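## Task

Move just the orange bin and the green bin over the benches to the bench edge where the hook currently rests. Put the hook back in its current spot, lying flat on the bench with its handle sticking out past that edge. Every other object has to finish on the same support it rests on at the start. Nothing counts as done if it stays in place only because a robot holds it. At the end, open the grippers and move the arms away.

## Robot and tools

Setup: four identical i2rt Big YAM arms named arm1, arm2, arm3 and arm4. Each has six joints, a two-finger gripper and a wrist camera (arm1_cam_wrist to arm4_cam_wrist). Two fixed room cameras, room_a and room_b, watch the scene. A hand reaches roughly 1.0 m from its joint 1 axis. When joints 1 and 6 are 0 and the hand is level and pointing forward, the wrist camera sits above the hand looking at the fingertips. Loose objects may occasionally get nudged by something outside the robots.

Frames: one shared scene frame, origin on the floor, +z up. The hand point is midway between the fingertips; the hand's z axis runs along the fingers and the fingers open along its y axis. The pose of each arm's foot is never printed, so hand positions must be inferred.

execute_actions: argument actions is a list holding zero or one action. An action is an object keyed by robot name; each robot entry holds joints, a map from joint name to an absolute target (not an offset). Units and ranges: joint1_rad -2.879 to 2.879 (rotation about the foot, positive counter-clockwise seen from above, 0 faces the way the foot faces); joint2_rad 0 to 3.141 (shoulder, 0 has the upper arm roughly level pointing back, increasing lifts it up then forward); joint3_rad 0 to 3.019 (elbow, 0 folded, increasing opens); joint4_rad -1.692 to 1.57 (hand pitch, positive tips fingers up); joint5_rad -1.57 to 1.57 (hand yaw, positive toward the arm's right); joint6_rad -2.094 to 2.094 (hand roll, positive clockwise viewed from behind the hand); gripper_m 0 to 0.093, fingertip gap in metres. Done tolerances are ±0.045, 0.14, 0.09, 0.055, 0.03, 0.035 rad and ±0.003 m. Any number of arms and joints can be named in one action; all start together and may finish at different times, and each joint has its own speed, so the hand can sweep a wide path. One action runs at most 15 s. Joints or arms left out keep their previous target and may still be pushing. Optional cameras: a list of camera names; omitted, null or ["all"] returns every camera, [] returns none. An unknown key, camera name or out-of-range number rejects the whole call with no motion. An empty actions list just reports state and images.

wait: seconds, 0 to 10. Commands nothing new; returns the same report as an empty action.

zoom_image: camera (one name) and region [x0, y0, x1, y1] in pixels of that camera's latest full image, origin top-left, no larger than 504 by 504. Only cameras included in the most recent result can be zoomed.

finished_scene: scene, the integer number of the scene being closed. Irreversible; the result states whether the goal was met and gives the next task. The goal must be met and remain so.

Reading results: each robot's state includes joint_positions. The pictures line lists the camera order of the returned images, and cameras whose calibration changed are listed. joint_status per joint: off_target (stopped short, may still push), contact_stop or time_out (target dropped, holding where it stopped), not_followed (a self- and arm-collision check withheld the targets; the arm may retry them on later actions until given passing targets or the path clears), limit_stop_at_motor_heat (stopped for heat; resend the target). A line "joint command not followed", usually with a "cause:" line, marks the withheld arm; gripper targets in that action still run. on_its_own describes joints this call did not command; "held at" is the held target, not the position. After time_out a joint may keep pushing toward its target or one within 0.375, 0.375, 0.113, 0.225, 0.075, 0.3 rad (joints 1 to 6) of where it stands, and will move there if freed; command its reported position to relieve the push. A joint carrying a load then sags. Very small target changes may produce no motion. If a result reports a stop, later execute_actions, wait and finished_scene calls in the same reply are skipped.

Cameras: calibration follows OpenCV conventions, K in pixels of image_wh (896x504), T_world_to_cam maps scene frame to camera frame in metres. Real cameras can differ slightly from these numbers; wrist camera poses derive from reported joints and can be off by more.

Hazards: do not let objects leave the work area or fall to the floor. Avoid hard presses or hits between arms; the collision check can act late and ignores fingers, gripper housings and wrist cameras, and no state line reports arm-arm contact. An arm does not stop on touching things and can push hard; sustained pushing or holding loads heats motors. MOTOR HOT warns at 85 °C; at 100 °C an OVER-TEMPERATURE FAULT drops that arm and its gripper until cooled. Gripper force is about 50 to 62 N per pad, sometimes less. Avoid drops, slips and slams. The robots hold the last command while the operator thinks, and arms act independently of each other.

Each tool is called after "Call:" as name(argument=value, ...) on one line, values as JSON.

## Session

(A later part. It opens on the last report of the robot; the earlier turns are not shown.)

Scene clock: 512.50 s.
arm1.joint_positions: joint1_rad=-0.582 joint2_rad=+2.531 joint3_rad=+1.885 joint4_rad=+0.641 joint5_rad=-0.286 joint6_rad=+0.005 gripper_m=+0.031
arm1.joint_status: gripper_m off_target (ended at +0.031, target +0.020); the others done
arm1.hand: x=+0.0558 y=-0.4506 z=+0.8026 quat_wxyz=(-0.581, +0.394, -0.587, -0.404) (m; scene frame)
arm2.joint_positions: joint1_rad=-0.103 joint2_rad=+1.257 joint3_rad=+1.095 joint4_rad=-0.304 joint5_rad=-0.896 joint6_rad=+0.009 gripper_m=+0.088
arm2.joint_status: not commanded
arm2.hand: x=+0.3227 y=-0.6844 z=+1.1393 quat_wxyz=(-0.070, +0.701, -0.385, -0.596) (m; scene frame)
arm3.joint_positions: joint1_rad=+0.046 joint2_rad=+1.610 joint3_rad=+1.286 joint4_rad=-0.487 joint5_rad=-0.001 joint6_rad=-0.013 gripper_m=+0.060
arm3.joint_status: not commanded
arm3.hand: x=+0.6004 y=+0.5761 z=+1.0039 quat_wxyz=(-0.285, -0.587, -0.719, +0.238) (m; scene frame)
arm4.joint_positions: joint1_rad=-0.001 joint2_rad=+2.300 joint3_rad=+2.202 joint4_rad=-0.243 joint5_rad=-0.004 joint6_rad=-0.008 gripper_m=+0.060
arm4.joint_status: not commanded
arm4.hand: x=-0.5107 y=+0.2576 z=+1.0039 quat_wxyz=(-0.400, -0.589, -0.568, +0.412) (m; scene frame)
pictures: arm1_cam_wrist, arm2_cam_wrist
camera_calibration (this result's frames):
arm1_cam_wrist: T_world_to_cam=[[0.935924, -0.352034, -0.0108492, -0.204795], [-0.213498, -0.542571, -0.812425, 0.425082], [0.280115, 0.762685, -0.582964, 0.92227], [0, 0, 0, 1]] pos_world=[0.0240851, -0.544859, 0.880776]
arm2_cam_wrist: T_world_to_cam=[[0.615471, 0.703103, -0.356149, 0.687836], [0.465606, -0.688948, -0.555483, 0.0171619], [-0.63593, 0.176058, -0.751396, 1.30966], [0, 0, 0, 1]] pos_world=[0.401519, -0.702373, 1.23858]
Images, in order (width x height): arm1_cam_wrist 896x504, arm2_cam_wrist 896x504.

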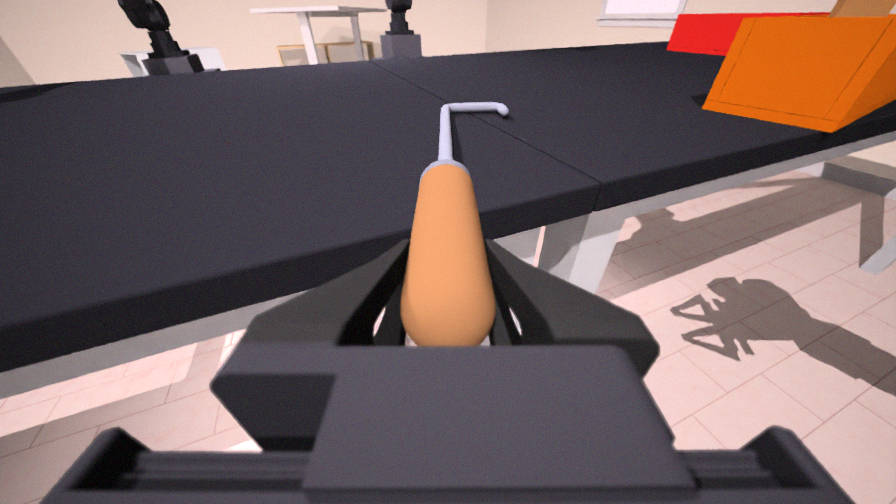

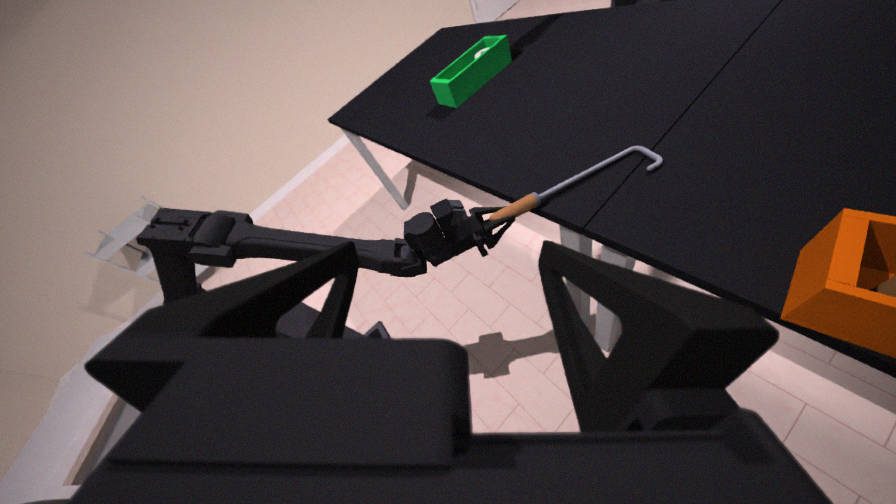

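Call:
execute_actions(actions=[{"arm1":{"joints":{"joint2_rad":2.445,"joint6_rad":1.15}}}], cameras=["arm1_cam_wrist","arm2_cam_wrist"])

Scene clock: 528.50 s.
arm1.joint_positions: joint1_rad=-0.592 joint2_rad=+2.473 joint3_rad=+1.878 joint4_rad=+0.641 joint5_rad=-0.279 joint6_rad=+1.131 gripper_m=+0.031
arm1.joint_status: all done
arm1.hand: x=+0.0649 y=-0.4554 z=+0.8499 quat_wxyz=(-0.292, +0.018, -0.690, -0.662) (m; scene frame)
arm2.joint_positions: joint1_rad=-0.103 joint2_rad=+1.257 joint3_rad=+1.095 joint4_rad=-0.304 joint5_rad=-0.896 joint6_rad=+0.009 gripper_m=+0.088
arm2.joint_status: not commanded
arm2.hand: x=+0.3227 y=-0.6844 z=+1.1393 quat_wxyz=(-0.070, +0.701, -0.385, -0.596) (m; scene frame)
arm3.joint_positions: joint1_rad=+0.046 joint2_rad=+1.610 joint3_rad=+1.286 joint4_rad=-0.487 joint5_rad=-0.001 joint6_rad=-0.013 gripper_m=+0.060
arm3.joint_status: not commanded
arm3.hand: x=+0.6004 y=+0.5761 z=+1.0039 quat_wxyz=(-0.285, -0.587, -0.719, +0.238) (m; scene frame)
arm4.joint_positions: joint1_rad=-0.001 joint2_rad=+2.300 joint3_rad=+2.202 joint4_rad=-0.243 joint5_rad=-0.004 joint6_rad=-0.008 gripper_m=+0.060
arm4.joint_status: not commanded
arm4.hand: x=-0.5107 y=+0.2576 z=+1.0039 quat_wxyz=(-0.400, -0.589, -0.568, +0.412) (m; scene frame)
pictures: arm1_cam_wrist, arm2_cam_wrist
camera_calibration (this result's frames):
arm1_cam_wrist: T_world_to_cam=[[0.422608, -0.11201, -0.899364, 0.683343], [-0.888655, -0.24614, -0.386921, 0.279992], [-0.178031, 0.96274, -0.203559, 0.749293], [0, 0, 0, 1]] pos_world=[0.0934263, -0.575915, 0.875435]
arm2_cam_wrist: T_world_to_cam=[[0.615471, 0.703103, -0.356149, 0.687836], [0.465606, -0.688948, -0.555483, 0.0171619], [-0.63593, 0.176058, -0.751396, 1.30966], [0, 0, 0, 1]] pos_world=[0.401519, -0.702373, 1.23858]
Images, in order (width x height): arm1_cam_wrist 896x504, arm2_cam_wrist 896x504.

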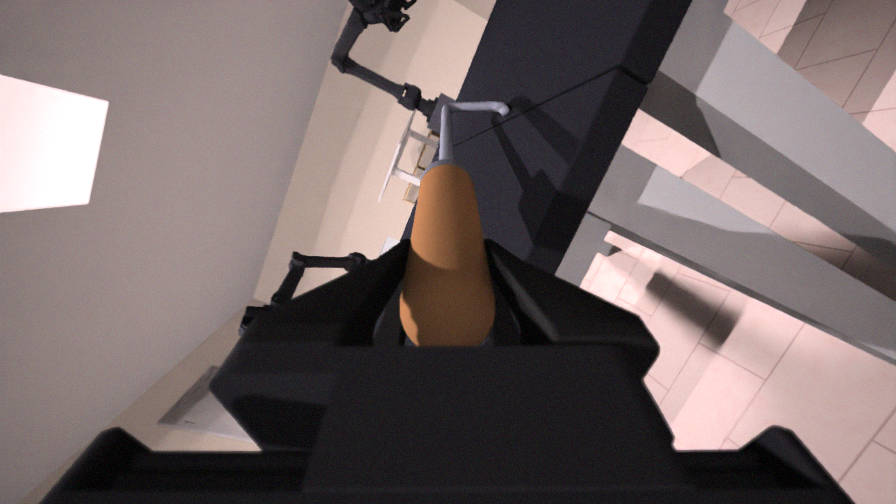

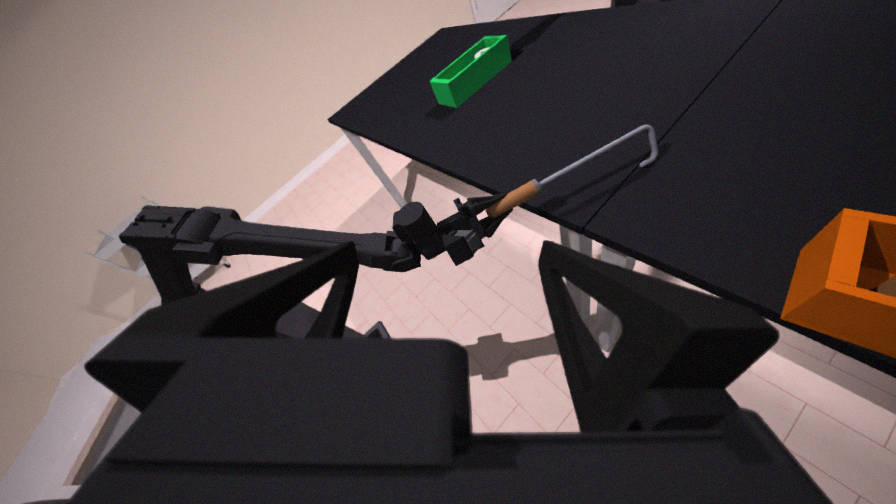

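Call:
execute_actions(actions=[{"arm1":{"joints":{"joint1_rad":0.119,"joint2_rad":1.88,"joint3_rad":1.56,"joint5_rad":0.0,"joint6_rad":1.6}}}], cameras=["arm1_cam_wrist","arm2_cam_wrist","arm4_cam_wrist"])

Scene clock: 551.87 s.
arm1.joint_positions: joint1_rad=+0.116 joint2_rad=+1.891 joint3_rad=+1.541 joint4_rad=+0.629 joint5_rad=-0.004 joint6_rad=+1.548 gripper_m=+0.031
arm1.joint_status: joint6_rad off_target (ended at +1.548, target +1.600); the others done
arm1.hand: x=-0.4957 y=-0.4062 z=+1.1518 quat_wxyz=(+0.010, +0.017, -0.598, -0.801) (m; scene frame)
arm2.joint_positions: joint1_rad=-0.103 joint2_rad=+1.257 joint3_rad=+1.095 joint4_rad=-0.304 joint5_rad=-0.896 joint6_rad=+0.009 gripper_m=+0.088
arm2.joint_status: not commanded
arm2.hand: x=+0.3227 y=-0.6844 z=+1.1393 quat_wxyz=(-0.070, +0.701, -0.385, -0.596) (m; scene frame)
arm3.joint_positions: joint1_rad=+0.046 joint2_rad=+1.610 joint3_rad=+1.286 joint4_rad=-0.487 joint5_rad=-0.001 joint6_rad=-0.013 gripper_m=+0.060
arm3.joint_status: not commanded
arm3.hand: x=+0.6004 y=+0.5761 z=+1.0039 quat_wxyz=(-0.285, -0.587, -0.719, +0.238) (m; scene frame)
arm4.joint_positions: joint1_rad=-0.001 joint2_rad=+2.300 joint3_rad=+2.202 joint4_rad=-0.243 joint5_rad=-0.004 joint6_rad=-0.008 gripper_m=+0.060
arm4.joint_status: not commanded
arm4.hand: x=-0.5107 y=+0.2576 z=+1.0039 quat_wxyz=(-0.400, -0.589, -0.568, +0.412) (m; scene frame)
pictures: arm1_cam_wrist, arm2_cam_wrist, arm4_cam_wrist
camera_calibration (this result's frames):
arm1_cam_wrist: T_world_to_cam=[[0.0105204, 0.297456, -0.954677, 1.22298], [-0.788672, -0.58446, -0.190796, -0.402963], [-0.614724, 0.754934, 0.228447, -0.134899], [0, 0, 0, 1]] pos_world=[-0.413597, -0.497458, 1.12148]
arm2_cam_wrist: T_world_to_cam=[[0.615471, 0.703103, -0.356149, 0.687836], [0.465606, -0.688948, -0.555483, 0.0171619], [-0.63593, 0.176058, -0.751396, 1.30966], [0, 0, 0, 1]] pos_world=[0.401519, -0.702373, 1.23858]
arm4_cam_wrist: T_world_to_cam=[[-0.999057, 0.043024, 0.00575039, -0.525694], [0.0325283, 0.829798, -0.557114, 0.367543], [-0.028741, -0.556402, -0.830416, 1.08252], [0, 0, 0, 1]] pos_world=[-0.506042, 0.319945, 1.10672]
Images, in order (width x height): arm1_cam_wrist 896x504, arm2_cam_wrist 896x504, arm4_cam_wrist 896x504.

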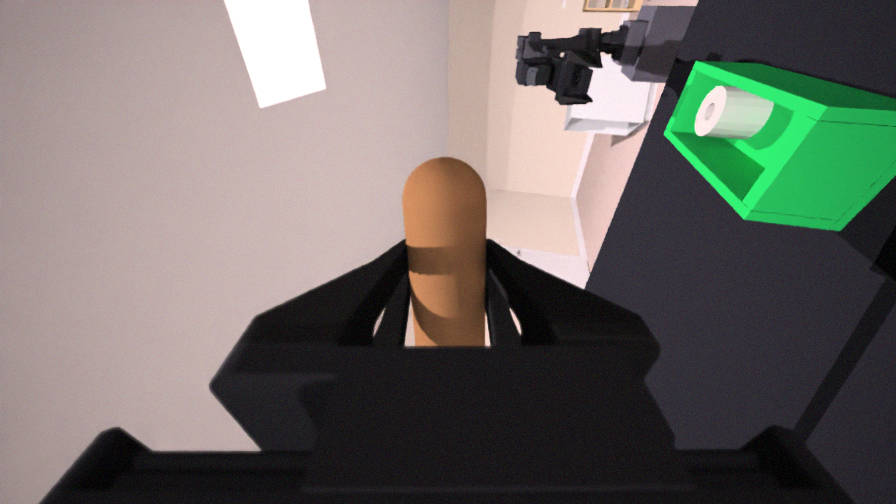

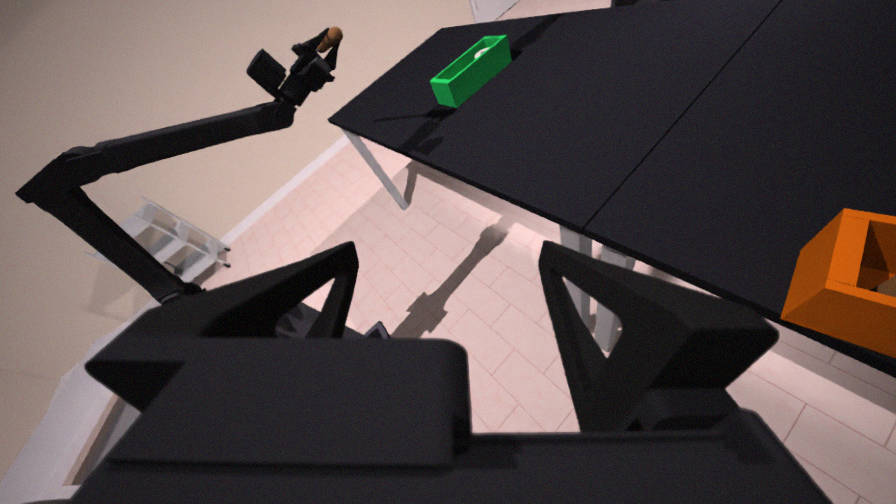

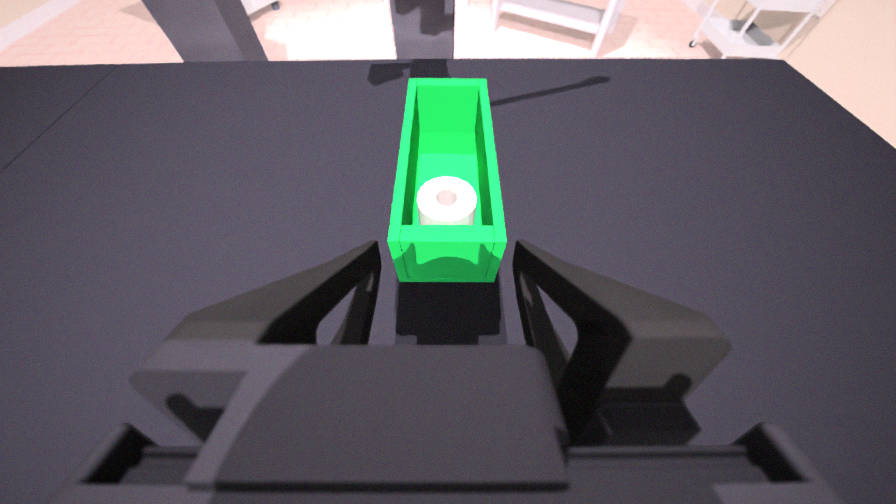

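Call:
execute_actions(actions=[], cameras=["room_a","room_b","arm2_cam_wrist"])

Call:
zoom_image(camera="room_b", region=[300, 180, 500, 320])

Call:
zoom_image(camera="room_a", region=[400, 150, 560, 260])

Scene clock: 577.23 s.
arm1.joint_positions: joint1_rad=+0.116 joint2_rad=+1.891 joint3_rad=+1.541 joint4_rad=+0.629 joint5_rad=-0.004 joint6_rad=+1.548 gripper_m=+0.031
arm1.joint_status: joint6_rad off_target (ended at +1.548, target +1.600); the others done
arm1.hand: x=-0.4957 y=-0.4062 z=+1.1518 quat_wxyz=(+0.010, +0.017, -0.598, -0.801) (m; scene frame)
arm2.joint_positions: joint1_rad=-0.103 joint2_rad=+1.257 joint3_rad=+1.095 joint4_rad=-0.304 joint5_rad=-0.896 joint6_rad=+0.009 gripper_m=+0.088
arm2.joint_status: not commanded
arm2.hand: x=+0.3227 y=-0.6844 z=+1.1393 quat_wxyz=(-0.070, +0.701, -0.385, -0.596) (m; scene frame)
arm3.joint_positions: joint1_rad=+0.046 joint2_rad=+1.610 joint3_rad=+1.286 joint4_rad=-0.487 joint5_rad=-0.001 joint6_rad=-0.013 gripper_m=+0.060
arm3.joint_status: not commanded
arm3.hand: x=+0.6004 y=+0.5761 z=+1.0039 quat_wxyz=(-0.285, -0.587, -0.719, +0.238) (m; scene frame)
arm4.joint_positions: joint1_rad=-0.001 joint2_rad=+2.300 joint3_rad=+2.202 joint4_rad=-0.243 joint5_rad=-0.004 joint6_rad=-0.008 gripper_m=+0.060
arm4.joint_status: not commanded
arm4.hand: x=-0.5107 y=+0.2576 z=+1.0039 quat_wxyz=(-0.400, -0.589, -0.568, +0.412) (m; scene frame)
pictures: arm2_cam_wrist, room_a, room_b
camera_calibration (this result's frames):
arm2_cam_wrist: T_world_to_cam=[[0.615471, 0.703103, -0.356149, 0.687836], [0.465606, -0.688948, -0.555483, 0.0171619], [-0.63593, 0.176058, -0.751396, 1.30966], [0, 0, 0, 1]] pos_world=[0.401519, -0.702373, 1.23858]
Images, in order (width x height): arm2_cam_wrist 896x504, room_a 896x504, room_b 896x504.

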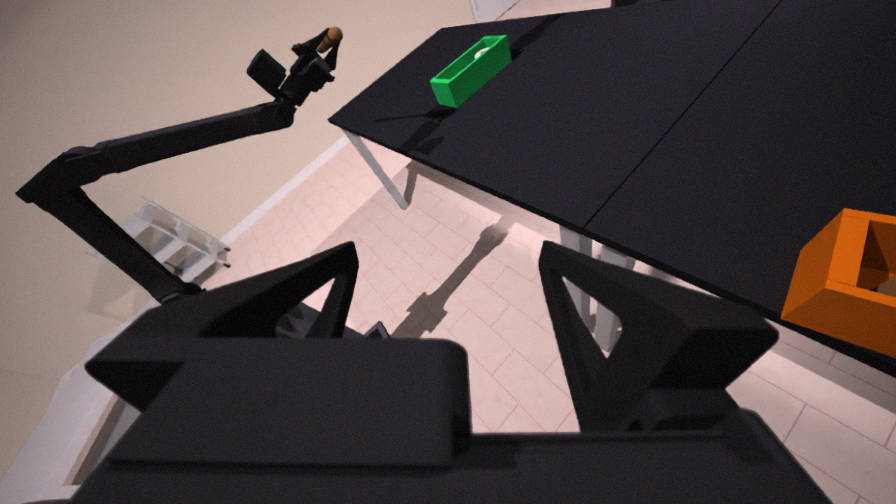

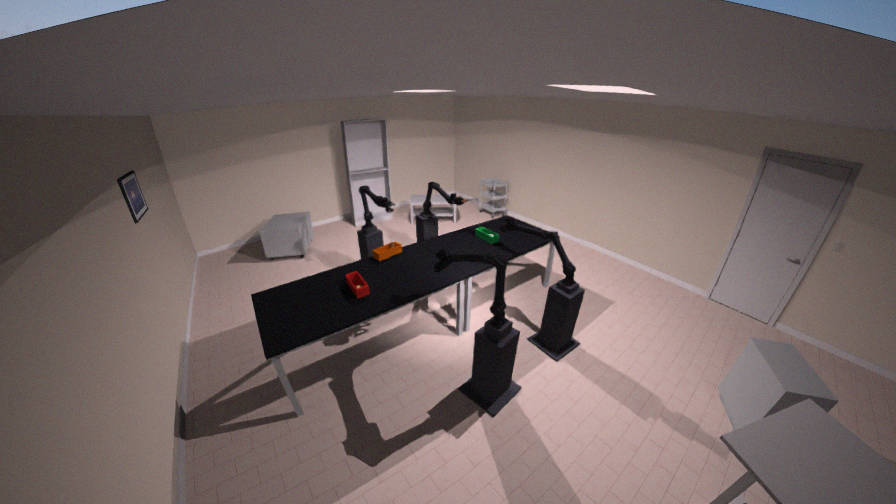

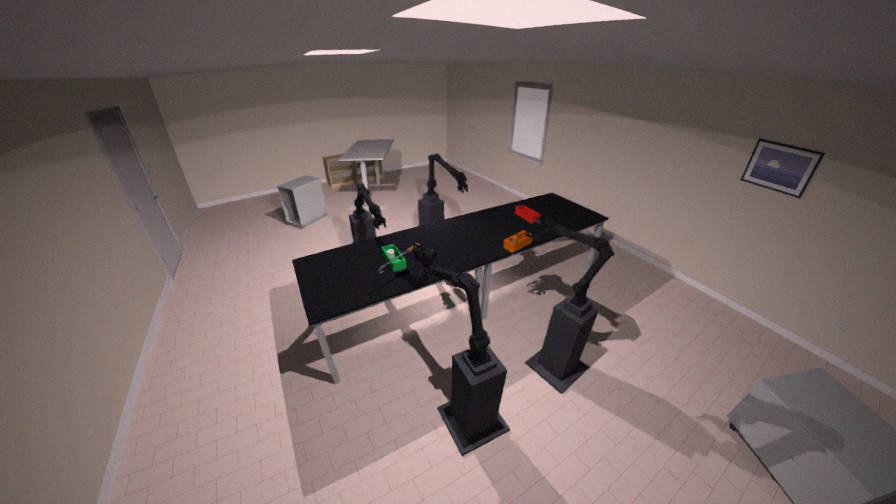

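Region (300, 180, 500, 320) of room_b's 896x504 image, scaled by 2.520, with more detail than that image has; it fills the top 353 rows of this view, and the rest is white.

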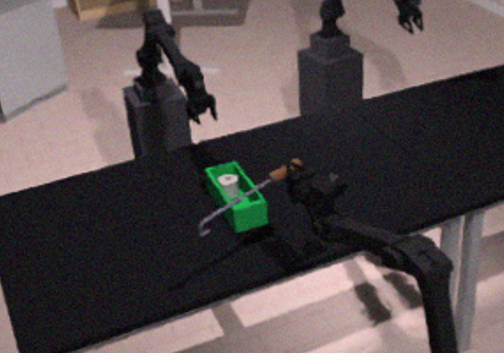

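Region (400, 150, 560, 260) of room_a's 896x504 image, scaled by 3.150, with more detail than that image has; it fills the top 346 rows of this view, and the rest is white.

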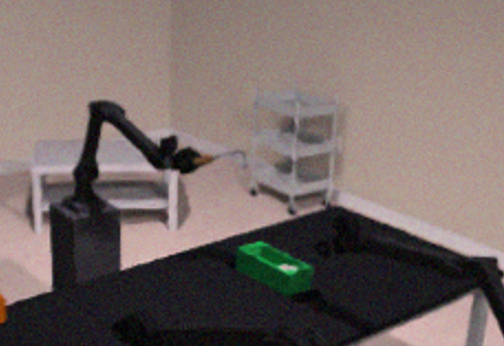

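Call:
execute_actions(actions=[{"arm1":{"joints":{"joint2_rad":2.40,"joint3_rad":2.14,"joint4_rad":0.43,"joint5_rad":1.2,"joint6_rad":1.58}}}], cameras=["arm1_cam_wrist","arm2_cam_wrist","arm4_cam_wrist"])

Scene clock: 618.07 s.
arm1.joint_positions: joint1_rad=+0.118 joint2_rad=+2.453 joint3_rad=+2.061 joint4_rad=+0.412 joint5_rad=+1.199 joint6_rad=+1.524 gripper_m=+0.031
arm1.joint_status: joint6_rad time_out (moved -0.023 of +0.032); the others done
arm1.on_its_own: joint6_rad reads +1.524 and still pushes toward +1.580 since a time_out
arm1.hand: x=-0.3403 y=-0.3516 z=+0.9213 quat_wxyz=(-0.392, -0.381, -0.594, -0.590) (m; scene frame)
arm2.joint_positions: joint1_rad=-0.103 joint2_rad=+1.257 joint3_rad=+1.095 joint4_rad=-0.304 joint5_rad=-0.896 joint6_rad=+0.009 gripper_m=+0.088
arm2.joint_status: not commanded
arm2.hand: x=+0.3227 y=-0.6844 z=+1.1393 quat_wxyz=(-0.070, +0.701, -0.385, -0.596) (m; scene frame)
arm3.joint_positions: joint1_rad=+0.046 joint2_rad=+1.610 joint3_rad=+1.286 joint4_rad=-0.487 joint5_rad=-0.001 joint6_rad=-0.013 gripper_m=+0.060
arm3.joint_status: not commanded
arm3.hand: x=+0.6004 y=+0.5761 z=+1.0039 quat_wxyz=(-0.285, -0.587, -0.719, +0.238) (m; scene frame)
arm4.joint_positions: joint1_rad=-0.001 joint2_rad=+2.300 joint3_rad=+2.202 joint4_rad=-0.243 joint5_rad=-0.004 joint6_rad=-0.008 gripper_m=+0.060
arm4.joint_status: not commanded
arm4.hand: x=-0.5107 y=+0.2576 z=+1.0039 quat_wxyz=(-0.400, -0.589, -0.568, +0.412) (m; scene frame)
pictures: arm1_cam_wrist, arm2_cam_wrist, arm4_cam_wrist
camera_calibration (this result's frames):
arm1_cam_wrist: T_world_to_cam=[[0.0249342, -0.0140249, -0.999591, 0.921879], [-0.860137, 0.50926, -0.0286009, -0.0816753], [0.509453, 0.860498, 0.000634609, 0.601637], [0, 0, 0, 1]] pos_world=[-0.399744, -0.463184, 0.918784]
arm2_cam_wrist: T_world_to_cam=[[0.615471, 0.703103, -0.356149, 0.687836], [0.465606, -0.688948, -0.555483, 0.0171619], [-0.63593, 0.176058, -0.751396, 1.30966], [0, 0, 0, 1]] pos_world=[0.401519, -0.702373, 1.23858]
arm4_cam_wrist: T_world_to_cam=[[-0.999057, 0.043024, 0.00575039, -0.525694], [0.0325283, 0.829798, -0.557114, 0.367543], [-0.028741, -0.556402, -0.830416, 1.08252], [0, 0, 0, 1]] pos_world=[-0.506042, 0.319945, 1.10672]
Images, in order (width x height): arm1_cam_wrist 896x504, arm2_cam_wrist 896x504, arm4_cam_wrist 896x504.

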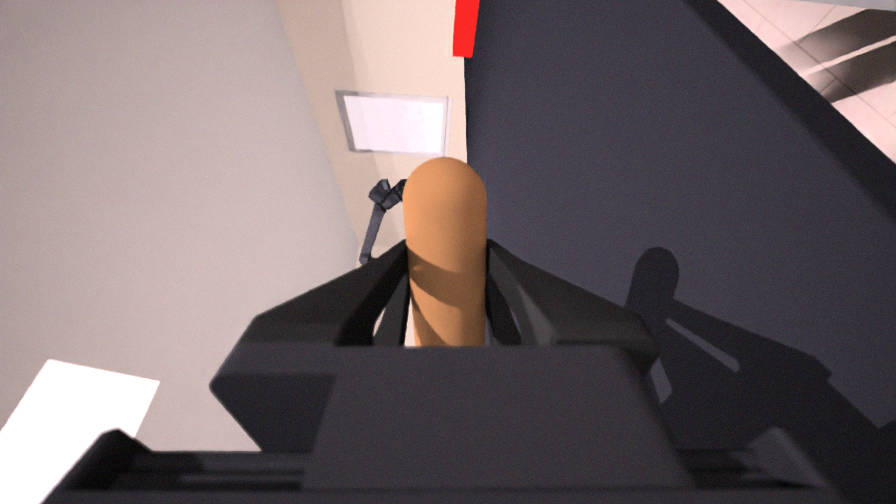

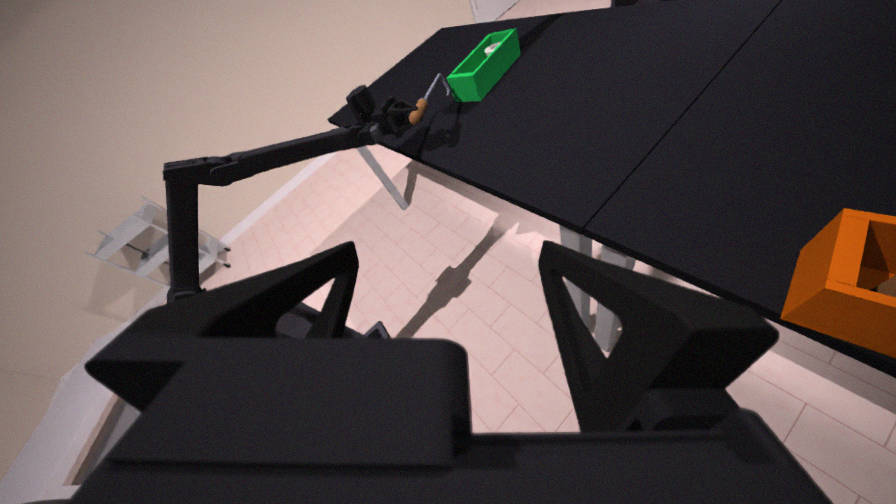

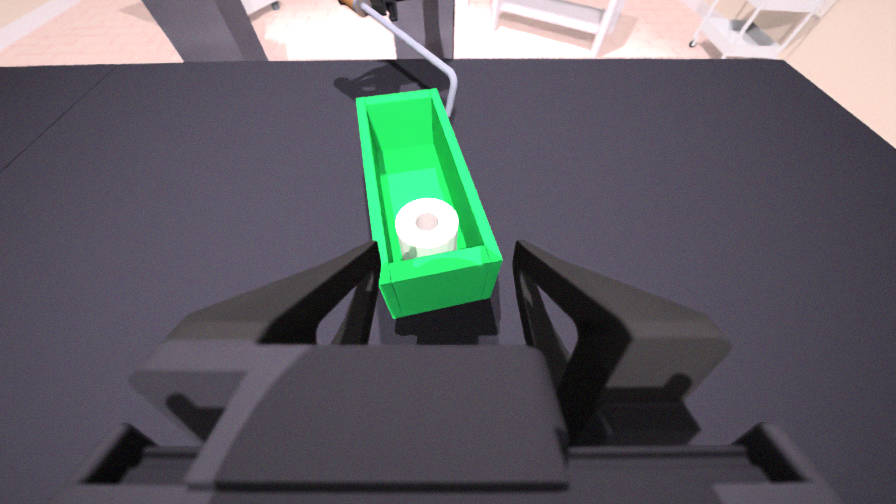

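Call:
execute_actions(actions=[{"arm1":{"joints":{"joint2_rad":1.25,"joint3_rad":1.88,"joint4_rad":-1.62,"joint5_rad":0.0}}}], cameras=["arm1_cam_wrist","arm2_cam_wrist","arm4_cam_wrist"])

Scene clock: 676.83 s.
arm1.joint_positions: joint1_rad=+0.118 joint2_rad=+1.279 joint3_rad=+1.860 joint4_rad=-1.621 joint5_rad=+0.001 joint6_rad=+1.568 gripper_m=+0.031
arm1.joint_status: all done
arm1.on_its_own: joint6_rad moved +0.044 to your old target +1.580
arm1.hand: x=-0.4801 y=-0.7857 z=+1.2534 quat_wxyz=(+0.008, +0.020, -0.964, -0.266) (m; scene frame)
arm2.joint_positions: joint1_rad=-0.103 joint2_rad=+1.257 joint3_rad=+1.095 joint4_rad=-0.304 joint5_rad=-0.896 joint6_rad=+0.009 gripper_m=+0.088
arm2.joint_status: not commanded
arm2.hand: x=+0.3227 y=-0.6844 z=+1.1393 quat_wxyz=(-0.070, +0.701, -0.385, -0.596) (m; scene frame)
arm3.joint_positions: joint1_rad=+0.046 joint2_rad=+1.610 joint3_rad=+1.286 joint4_rad=-0.487 joint5_rad=-0.001 joint6_rad=-0.013 gripper_m=+0.060
arm3.joint_status: not commanded
arm3.hand: x=+0.6004 y=+0.5761 z=+1.0039 quat_wxyz=(-0.285, -0.587, -0.719, +0.238) (m; scene frame)
arm4.joint_positions: joint1_rad=-0.001 joint2_rad=+2.300 joint3_rad=+2.202 joint4_rad=-0.243 joint5_rad=-0.004 joint6_rad=-0.008 gripper_m=+0.060
arm4.joint_status: not commanded
arm4.hand: x=-0.5107 y=+0.2576 z=+1.0039 quat_wxyz=(-0.400, -0.589, -0.568, +0.412) (m; scene frame)
pictures: arm1_cam_wrist, arm2_cam_wrist, arm4_cam_wrist
camera_calibration (this result's frames):
arm1_cam_wrist: T_world_to_cam=[[0.0404471, -0.850157, -0.524973, 0.00680022], [-0.795831, -0.345102, 0.497553, -1.27119], [-0.604167, 0.397665, -0.690539, 1.01421], [0, 0, 0, 1]] pos_world=[-0.399175, -0.836226, 1.33641]
arm2_cam_wrist: T_world_to_cam=[[0.615471, 0.703103, -0.356149, 0.687836], [0.465606, -0.688948, -0.555483, 0.0171619], [-0.63593, 0.176058, -0.751396, 1.30966], [0, 0, 0, 1]] pos_world=[0.401519, -0.702373, 1.23858]
arm4_cam_wrist: T_world_to_cam=[[-0.999057, 0.043024, 0.00575039, -0.525694], [0.0325283, 0.829798, -0.557114, 0.367543], [-0.028741, -0.556402, -0.830416, 1.08252], [0, 0, 0, 1]] pos_world=[-0.506042, 0.319945, 1.10672]
Images, in order (width x height): arm1_cam_wrist 896x504, arm2_cam_wrist 896x504, arm4_cam_wrist 896x504.

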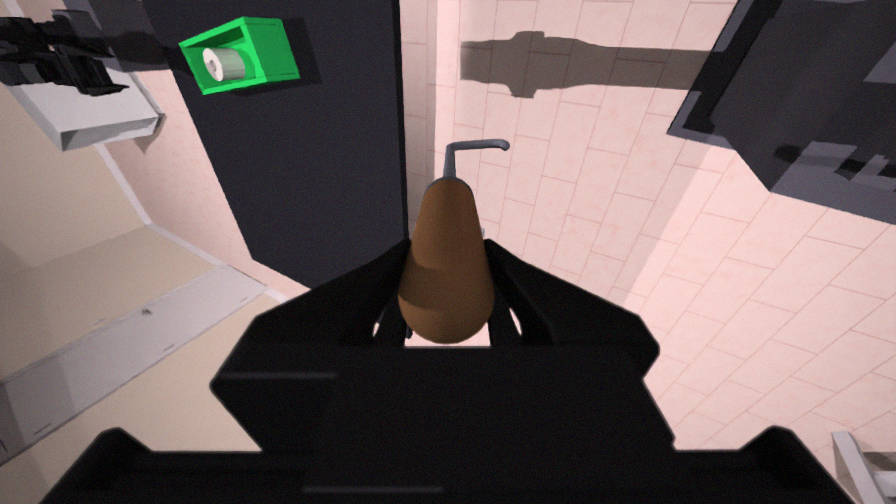

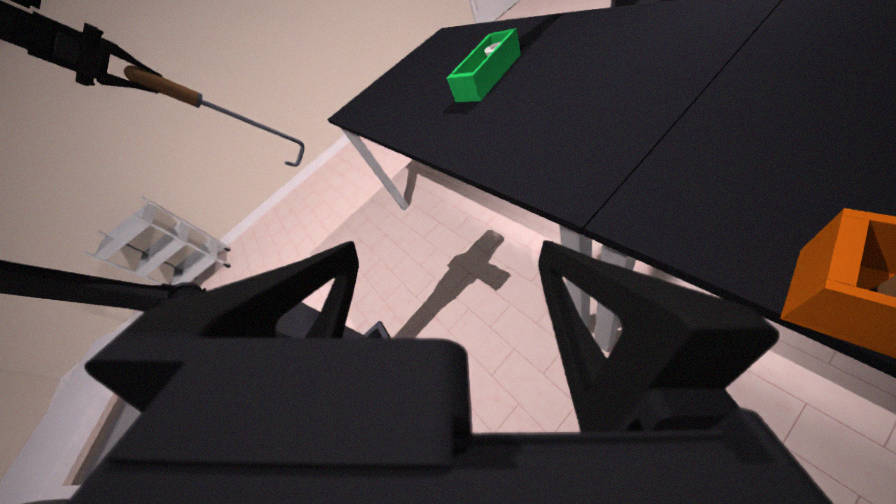

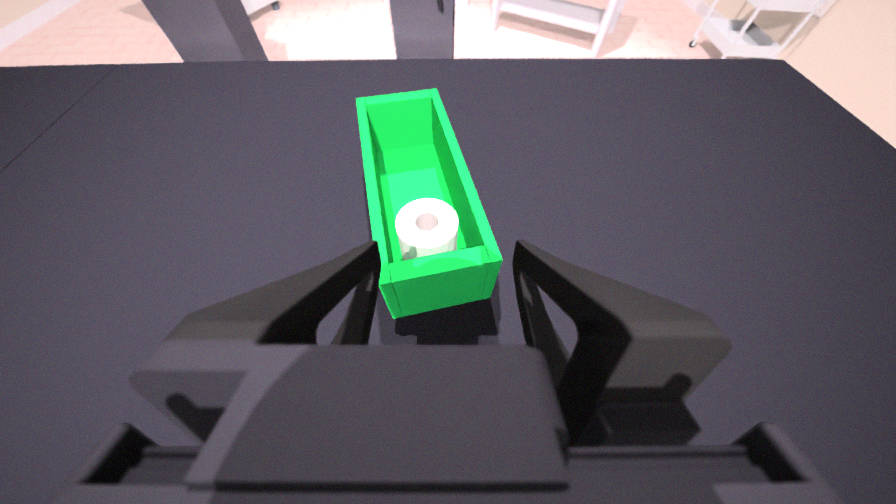

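Call:
execute_actions(actions=[{"arm1":{"joints":{"joint1_rad":0.04,"joint2_rad":1.6,"joint4_rad":-0.12}}}], cameras=["arm1_cam_wrist","arm2_cam_wrist","arm4_cam_wrist"])

Scene clock: 701.47 s.
arm1.joint_positions: joint1_rad=+0.037 joint2_rad=+1.636 joint3_rad=+1.833 joint4_rad=-0.178 joint5_rad=+0.002 joint6_rad=+1.569 gripper_m=+0.031
arm1.joint_status: joint4_rad time_out (moved +1.443 of +1.501); the others done
arm1.on_its_own: joint4_rad reads -0.178 and still pushes toward -0.120 since a time_out
arm1.hand: x=-0.4325 y=-0.4738 z=+1.3291 quat_wxyz=(-0.013, -0.017, -0.697, -0.717) (m; scene frame)
arm2.joint_positions: joint1_rad=-0.103 joint2_rad=+1.257 joint3_rad=+1.095 joint4_rad=-0.304 joint5_rad=-0.896 joint6_rad=+0.009 gripper_m=+0.088
arm2.joint_status: not commanded
arm2.hand: x=+0.3227 y=-0.6844 z=+1.1393 quat_wxyz=(-0.070, +0.701, -0.385, -0.596) (m; scene frame)
arm3.joint_positions: joint1_rad=+0.046 joint2_rad=+1.610 joint3_rad=+1.286 joint4_rad=-0.487 joint5_rad=-0.001 joint6_rad=-0.013 gripper_m=+0.060
arm3.joint_status: not commanded
arm3.hand: x=+0.6004 y=+0.5761 z=+1.0039 quat_wxyz=(-0.285, -0.587, -0.719, +0.238) (m; scene frame)
arm4.joint_positions: joint1_rad=-0.001 joint2_rad=+2.300 joint3_rad=+2.202 joint4_rad=-0.243 joint5_rad=-0.004 joint6_rad=-0.008 gripper_m=+0.060
arm4.joint_status: not commanded
arm4.hand: x=-0.5107 y=+0.2576 z=+1.0039 quat_wxyz=(-0.400, -0.589, -0.568, +0.412) (m; scene frame)
pictures: arm1_cam_wrist, arm2_cam_wrist, arm4_cam_wrist
camera_calibration (this result's frames):
arm1_cam_wrist: T_world_to_cam=[[0.00163411, 0.0409248, -0.999161, 1.34544], [-0.836263, -0.547812, -0.0238056, -0.583955], [-0.548327, 0.8356, 0.0333287, 0.240776], [0, 0, 0, 1]] pos_world=[-0.358514, -0.576152, 1.32238]
arm2_cam_wrist: T_world_to_cam=[[0.615471, 0.703103, -0.356149, 0.687836], [0.465606, -0.688948, -0.555483, 0.0171619], [-0.63593, 0.176058, -0.751396, 1.30966], [0, 0, 0, 1]] pos_world=[0.401519, -0.702373, 1.23858]
arm4_cam_wrist: T_world_to_cam=[[-0.999057, 0.043024, 0.00575039, -0.525694], [0.0325283, 0.829798, -0.557114, 0.367543], [-0.028741, -0.556402, -0.830416, 1.08252], [0, 0, 0, 1]] pos_world=[-0.506042, 0.319945, 1.10672]
Images, in order (width x height): arm1_cam_wrist 896x504, arm2_cam_wrist 896x504, arm4_cam_wrist 896x504.

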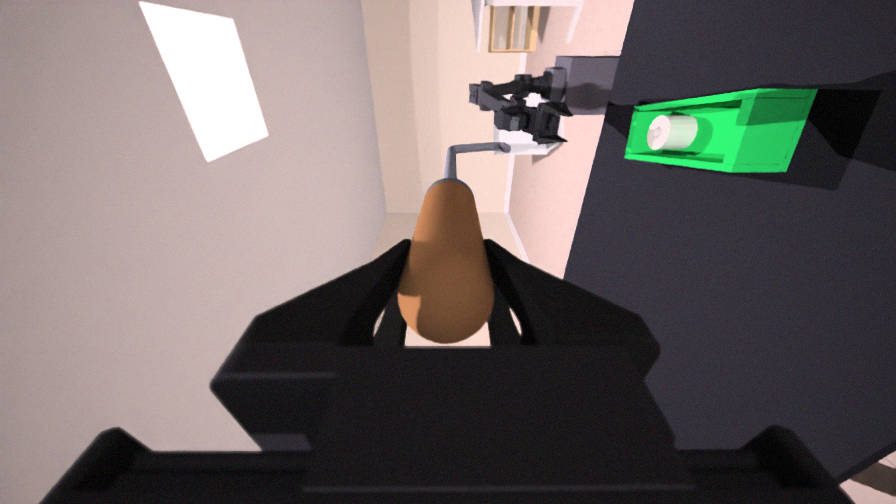

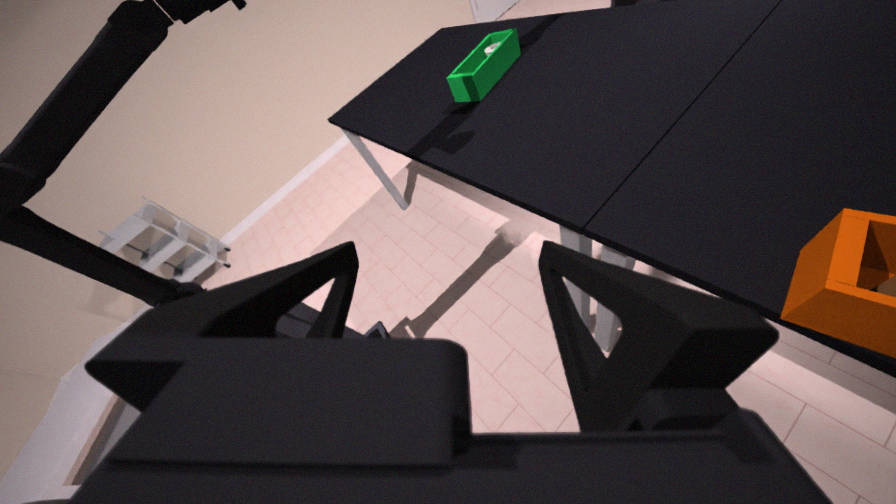

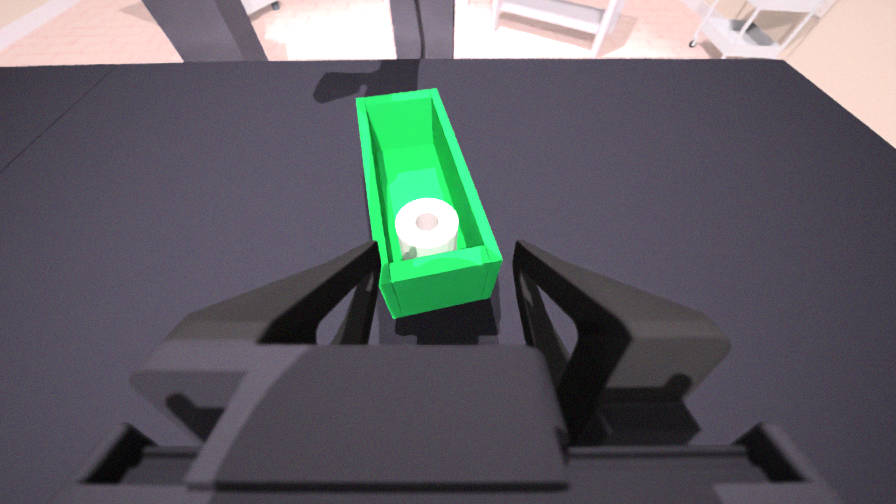

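Call:
execute_actions(actions=[{"arm1":{"joints":{"joint2_rad":1.98,"joint3_rad":2.03}}}], cameras=["arm1_cam_wrist","arm2_cam_wrist","arm4_cam_wrist"])

Scene clock: 709.20 s.
arm1.joint_positions: joint1_rad=+0.037 joint2_rad=+2.031 joint3_rad=+1.978 joint4_rad=-0.159 joint5_rad=+0.002 joint6_rad=+1.569 gripper_m=+0.031
arm1.joint_status: all done
arm1.hand: x=-0.4286 y=-0.3341 z=+1.1144 quat_wxyz=(-0.011, -0.018, -0.775, -0.632) (m; scene frame)
arm2.joint_positions: joint1_rad=-0.103 joint2_rad=+1.257 joint3_rad=+1.095 joint4_rad=-0.304 joint5_rad=-0.896 joint6_rad=+0.009 gripper_m=+0.088
arm2.joint_status: not commanded
arm2.hand: x=+0.3227 y=-0.6844 z=+1.1393 quat_wxyz=(-0.070, +0.701, -0.385, -0.596) (m; scene frame)
arm3.joint_positions: joint1_rad=+0.046 joint2_rad=+1.610 joint3_rad=+1.286 joint4_rad=-0.487 joint5_rad=-0.001 joint6_rad=-0.013 gripper_m=+0.060
arm3.joint_status: not commanded
arm3.hand: x=+0.6004 y=+0.5761 z=+1.0039 quat_wxyz=(-0.285, -0.587, -0.719, +0.238) (m; scene frame)
arm4.joint_positions: joint1_rad=-0.001 joint2_rad=+2.300 joint3_rad=+2.202 joint4_rad=-0.243 joint5_rad=-0.004 joint6_rad=-0.008 gripper_m=+0.060
arm4.joint_status: not commanded
arm4.hand: x=-0.5107 y=+0.2576 z=+1.0039 quat_wxyz=(-0.400, -0.589, -0.568, +0.412) (m; scene frame)
pictures: arm1_cam_wrist, arm2_cam_wrist, arm4_cam_wrist
camera_calibration (this result's frames):
arm1_cam_wrist: T_world_to_cam=[[-0.00738351, -0.188909, -0.981967, 1.02537], [-0.834868, -0.539341, 0.110035, -0.655044], [-0.550401, 0.820625, -0.153732, 0.335913], [0, 0, 0, 1]] pos_world=[-0.354418, -0.435249, 1.1306]
arm2_cam_wrist: T_world_to_cam=[[0.615471, 0.703103, -0.356149, 0.687836], [0.465606, -0.688948, -0.555483, 0.0171619], [-0.63593, 0.176058, -0.751396, 1.30966], [0, 0, 0, 1]] pos_world=[0.401519, -0.702373, 1.23858]
arm4_cam_wrist: T_world_to_cam=[[-0.999057, 0.043024, 0.00575039, -0.525694], [0.0325283, 0.829798, -0.557114, 0.367543], [-0.028741, -0.556402, -0.830416, 1.08252], [0, 0, 0, 1]] pos_world=[-0.506042, 0.319945, 1.10672]
Images, in order (width x height): arm1_cam_wrist 896x504, arm2_cam_wrist 896x504, arm4_cam_wrist 896x504.

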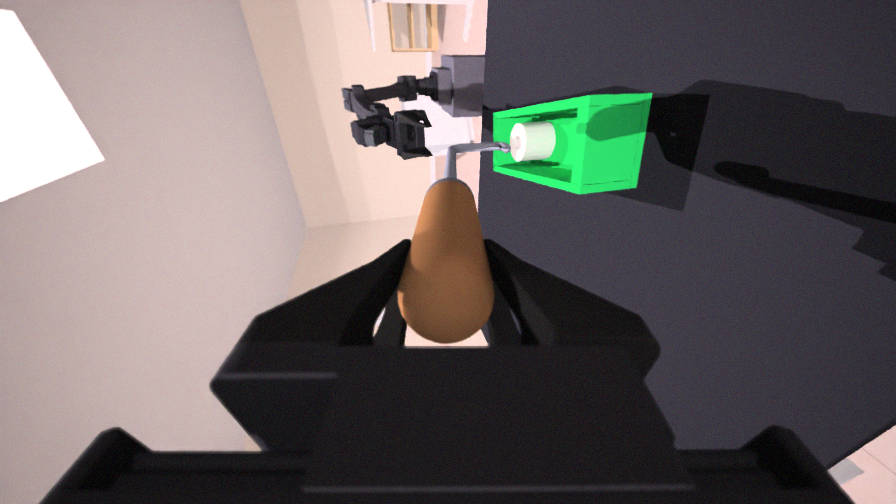

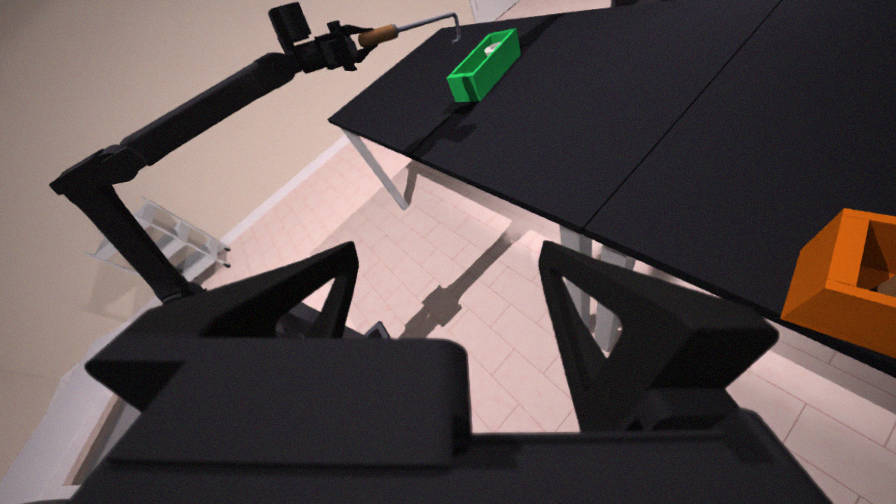

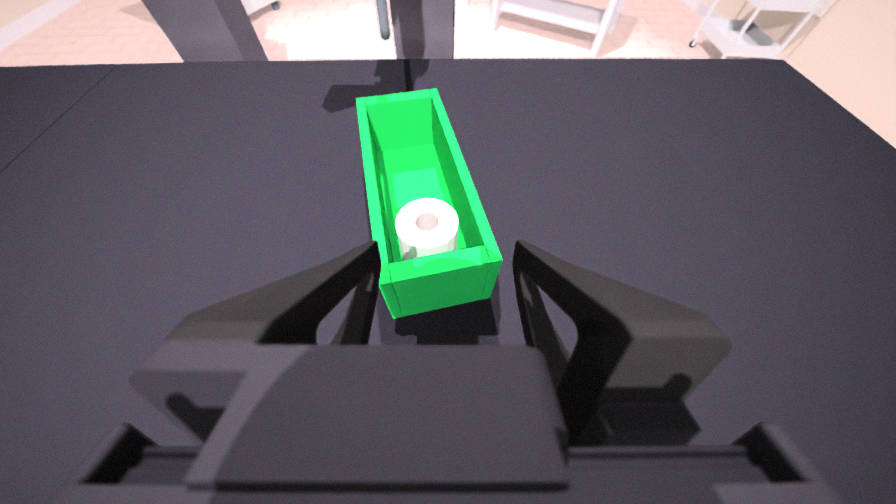

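Call:
execute_actions(actions=[{"arm1":{"joints":{"joint1_rad":0.065,"joint2_rad":2.135}}}], cameras=["arm1_cam_wrist","arm2_cam_wrist","arm4_cam_wrist"])

Scene clock: 717.83 s.
arm1.joint_positions: joint1_rad=+0.063 joint2_rad=+2.179 joint3_rad=+1.978 joint4_rad=-0.154 joint5_rad=+0.002 joint6_rad=+1.573 gripper_m=+0.031
arm1.joint_status: all done
arm1.hand: x=-0.4519 y=-0.3062 z=+0.9876 quat_wxyz=(-0.001, -0.009, -0.818, -0.575) (m; scene frame)
arm2.joint_positions: joint1_rad=-0.103 joint2_rad=+1.257 joint3_rad=+1.095 joint4_rad=-0.304 joint5_rad=-0.896 joint6_rad=+0.009 gripper_m=+0.088
arm2.joint_status: not commanded
arm2.hand: x=+0.3227 y=-0.6844 z=+1.1393 quat_wxyz=(-0.070, +0.701, -0.385, -0.596) (m; scene frame)
arm3.joint_positions: joint1_rad=+0.046 joint2_rad=+1.610 joint3_rad=+1.286 joint4_rad=-0.487 joint5_rad=-0.001 joint6_rad=-0.013 gripper_m=+0.060
arm3.joint_status: not commanded
arm3.hand: x=+0.6004 y=+0.5761 z=+1.0039 quat_wxyz=(-0.285, -0.587, -0.719, +0.238) (m; scene frame)
arm4.joint_positions: joint1_rad=-0.001 joint2_rad=+2.300 joint3_rad=+2.202 joint4_rad=-0.243 joint5_rad=-0.004 joint6_rad=-0.008 gripper_m=+0.060
arm4.joint_status: not commanded
arm4.hand: x=-0.5107 y=+0.2576 z=+1.0039 quat_wxyz=(-0.400, -0.589, -0.568, +0.412) (m; scene frame)
pictures: arm1_cam_wrist, arm2_cam_wrist, arm4_cam_wrist
camera_calibration (this result's frames):
arm1_cam_wrist: T_world_to_cam=[[-0.00771994, -0.326844, -0.945047, 0.827127], [-0.819511, -0.539487, 0.193276, -0.720819], [-0.573012, 0.775968, -0.263688, 0.365426], [0, 0, 0, 1]] pos_world=[-0.37494, -0.40209, 1.01735]
arm2_cam_wrist: T_world_to_cam=[[0.615471, 0.703103, -0.356149, 0.687836], [0.465606, -0.688948, -0.555483, 0.0171619], [-0.63593, 0.176058, -0.751396, 1.30966], [0, 0, 0, 1]] pos_world=[0.401519, -0.702373, 1.23858]
arm4_cam_wrist: T_world_to_cam=[[-0.999057, 0.043024, 0.00575039, -0.525694], [0.0325283, 0.829798, -0.557114, 0.367543], [-0.028741, -0.556402, -0.830416, 1.08252], [0, 0, 0, 1]] pos_world=[-0.506042, 0.319945, 1.10672]
Images, in order (width x height): arm1_cam_wrist 896x504, arm2_cam_wrist 896x504, arm4_cam_wrist 896x504.

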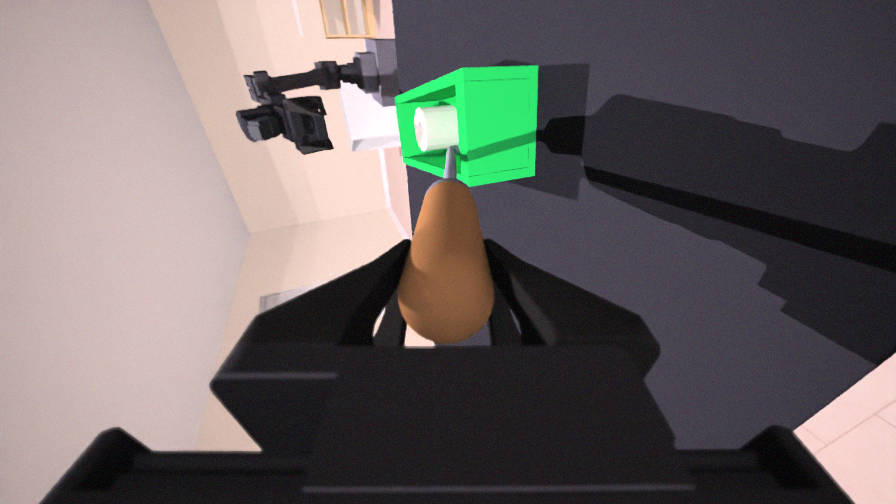

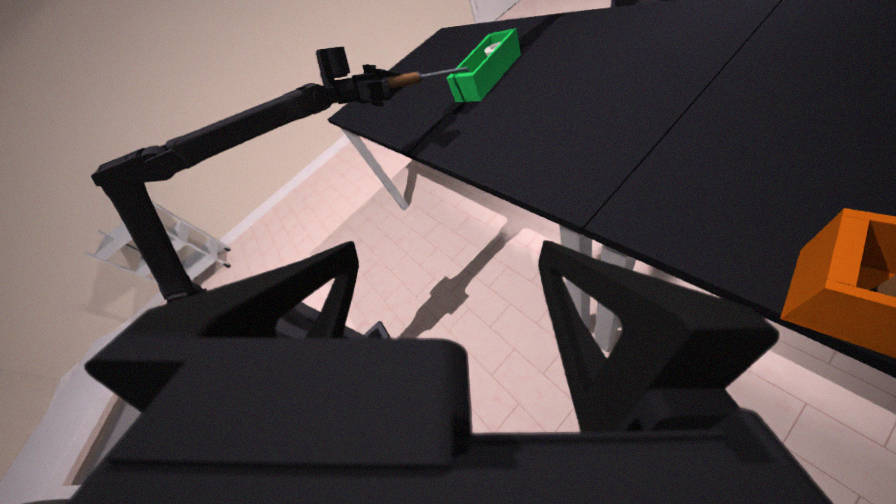

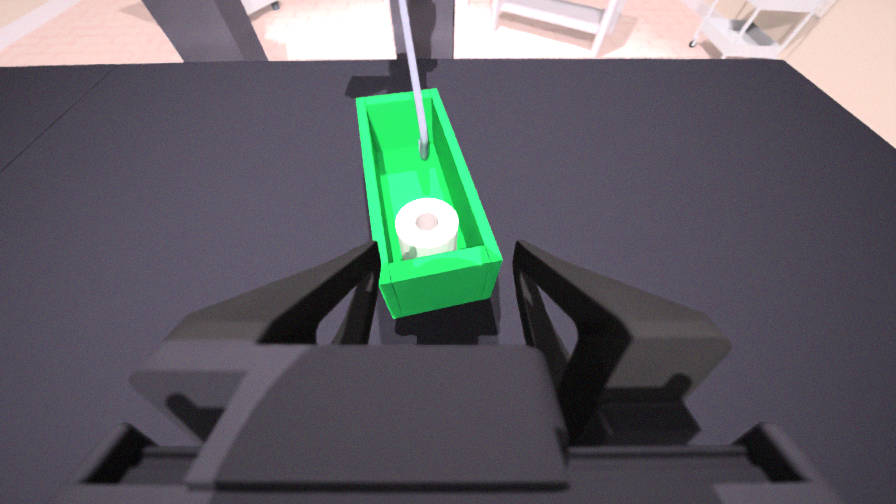

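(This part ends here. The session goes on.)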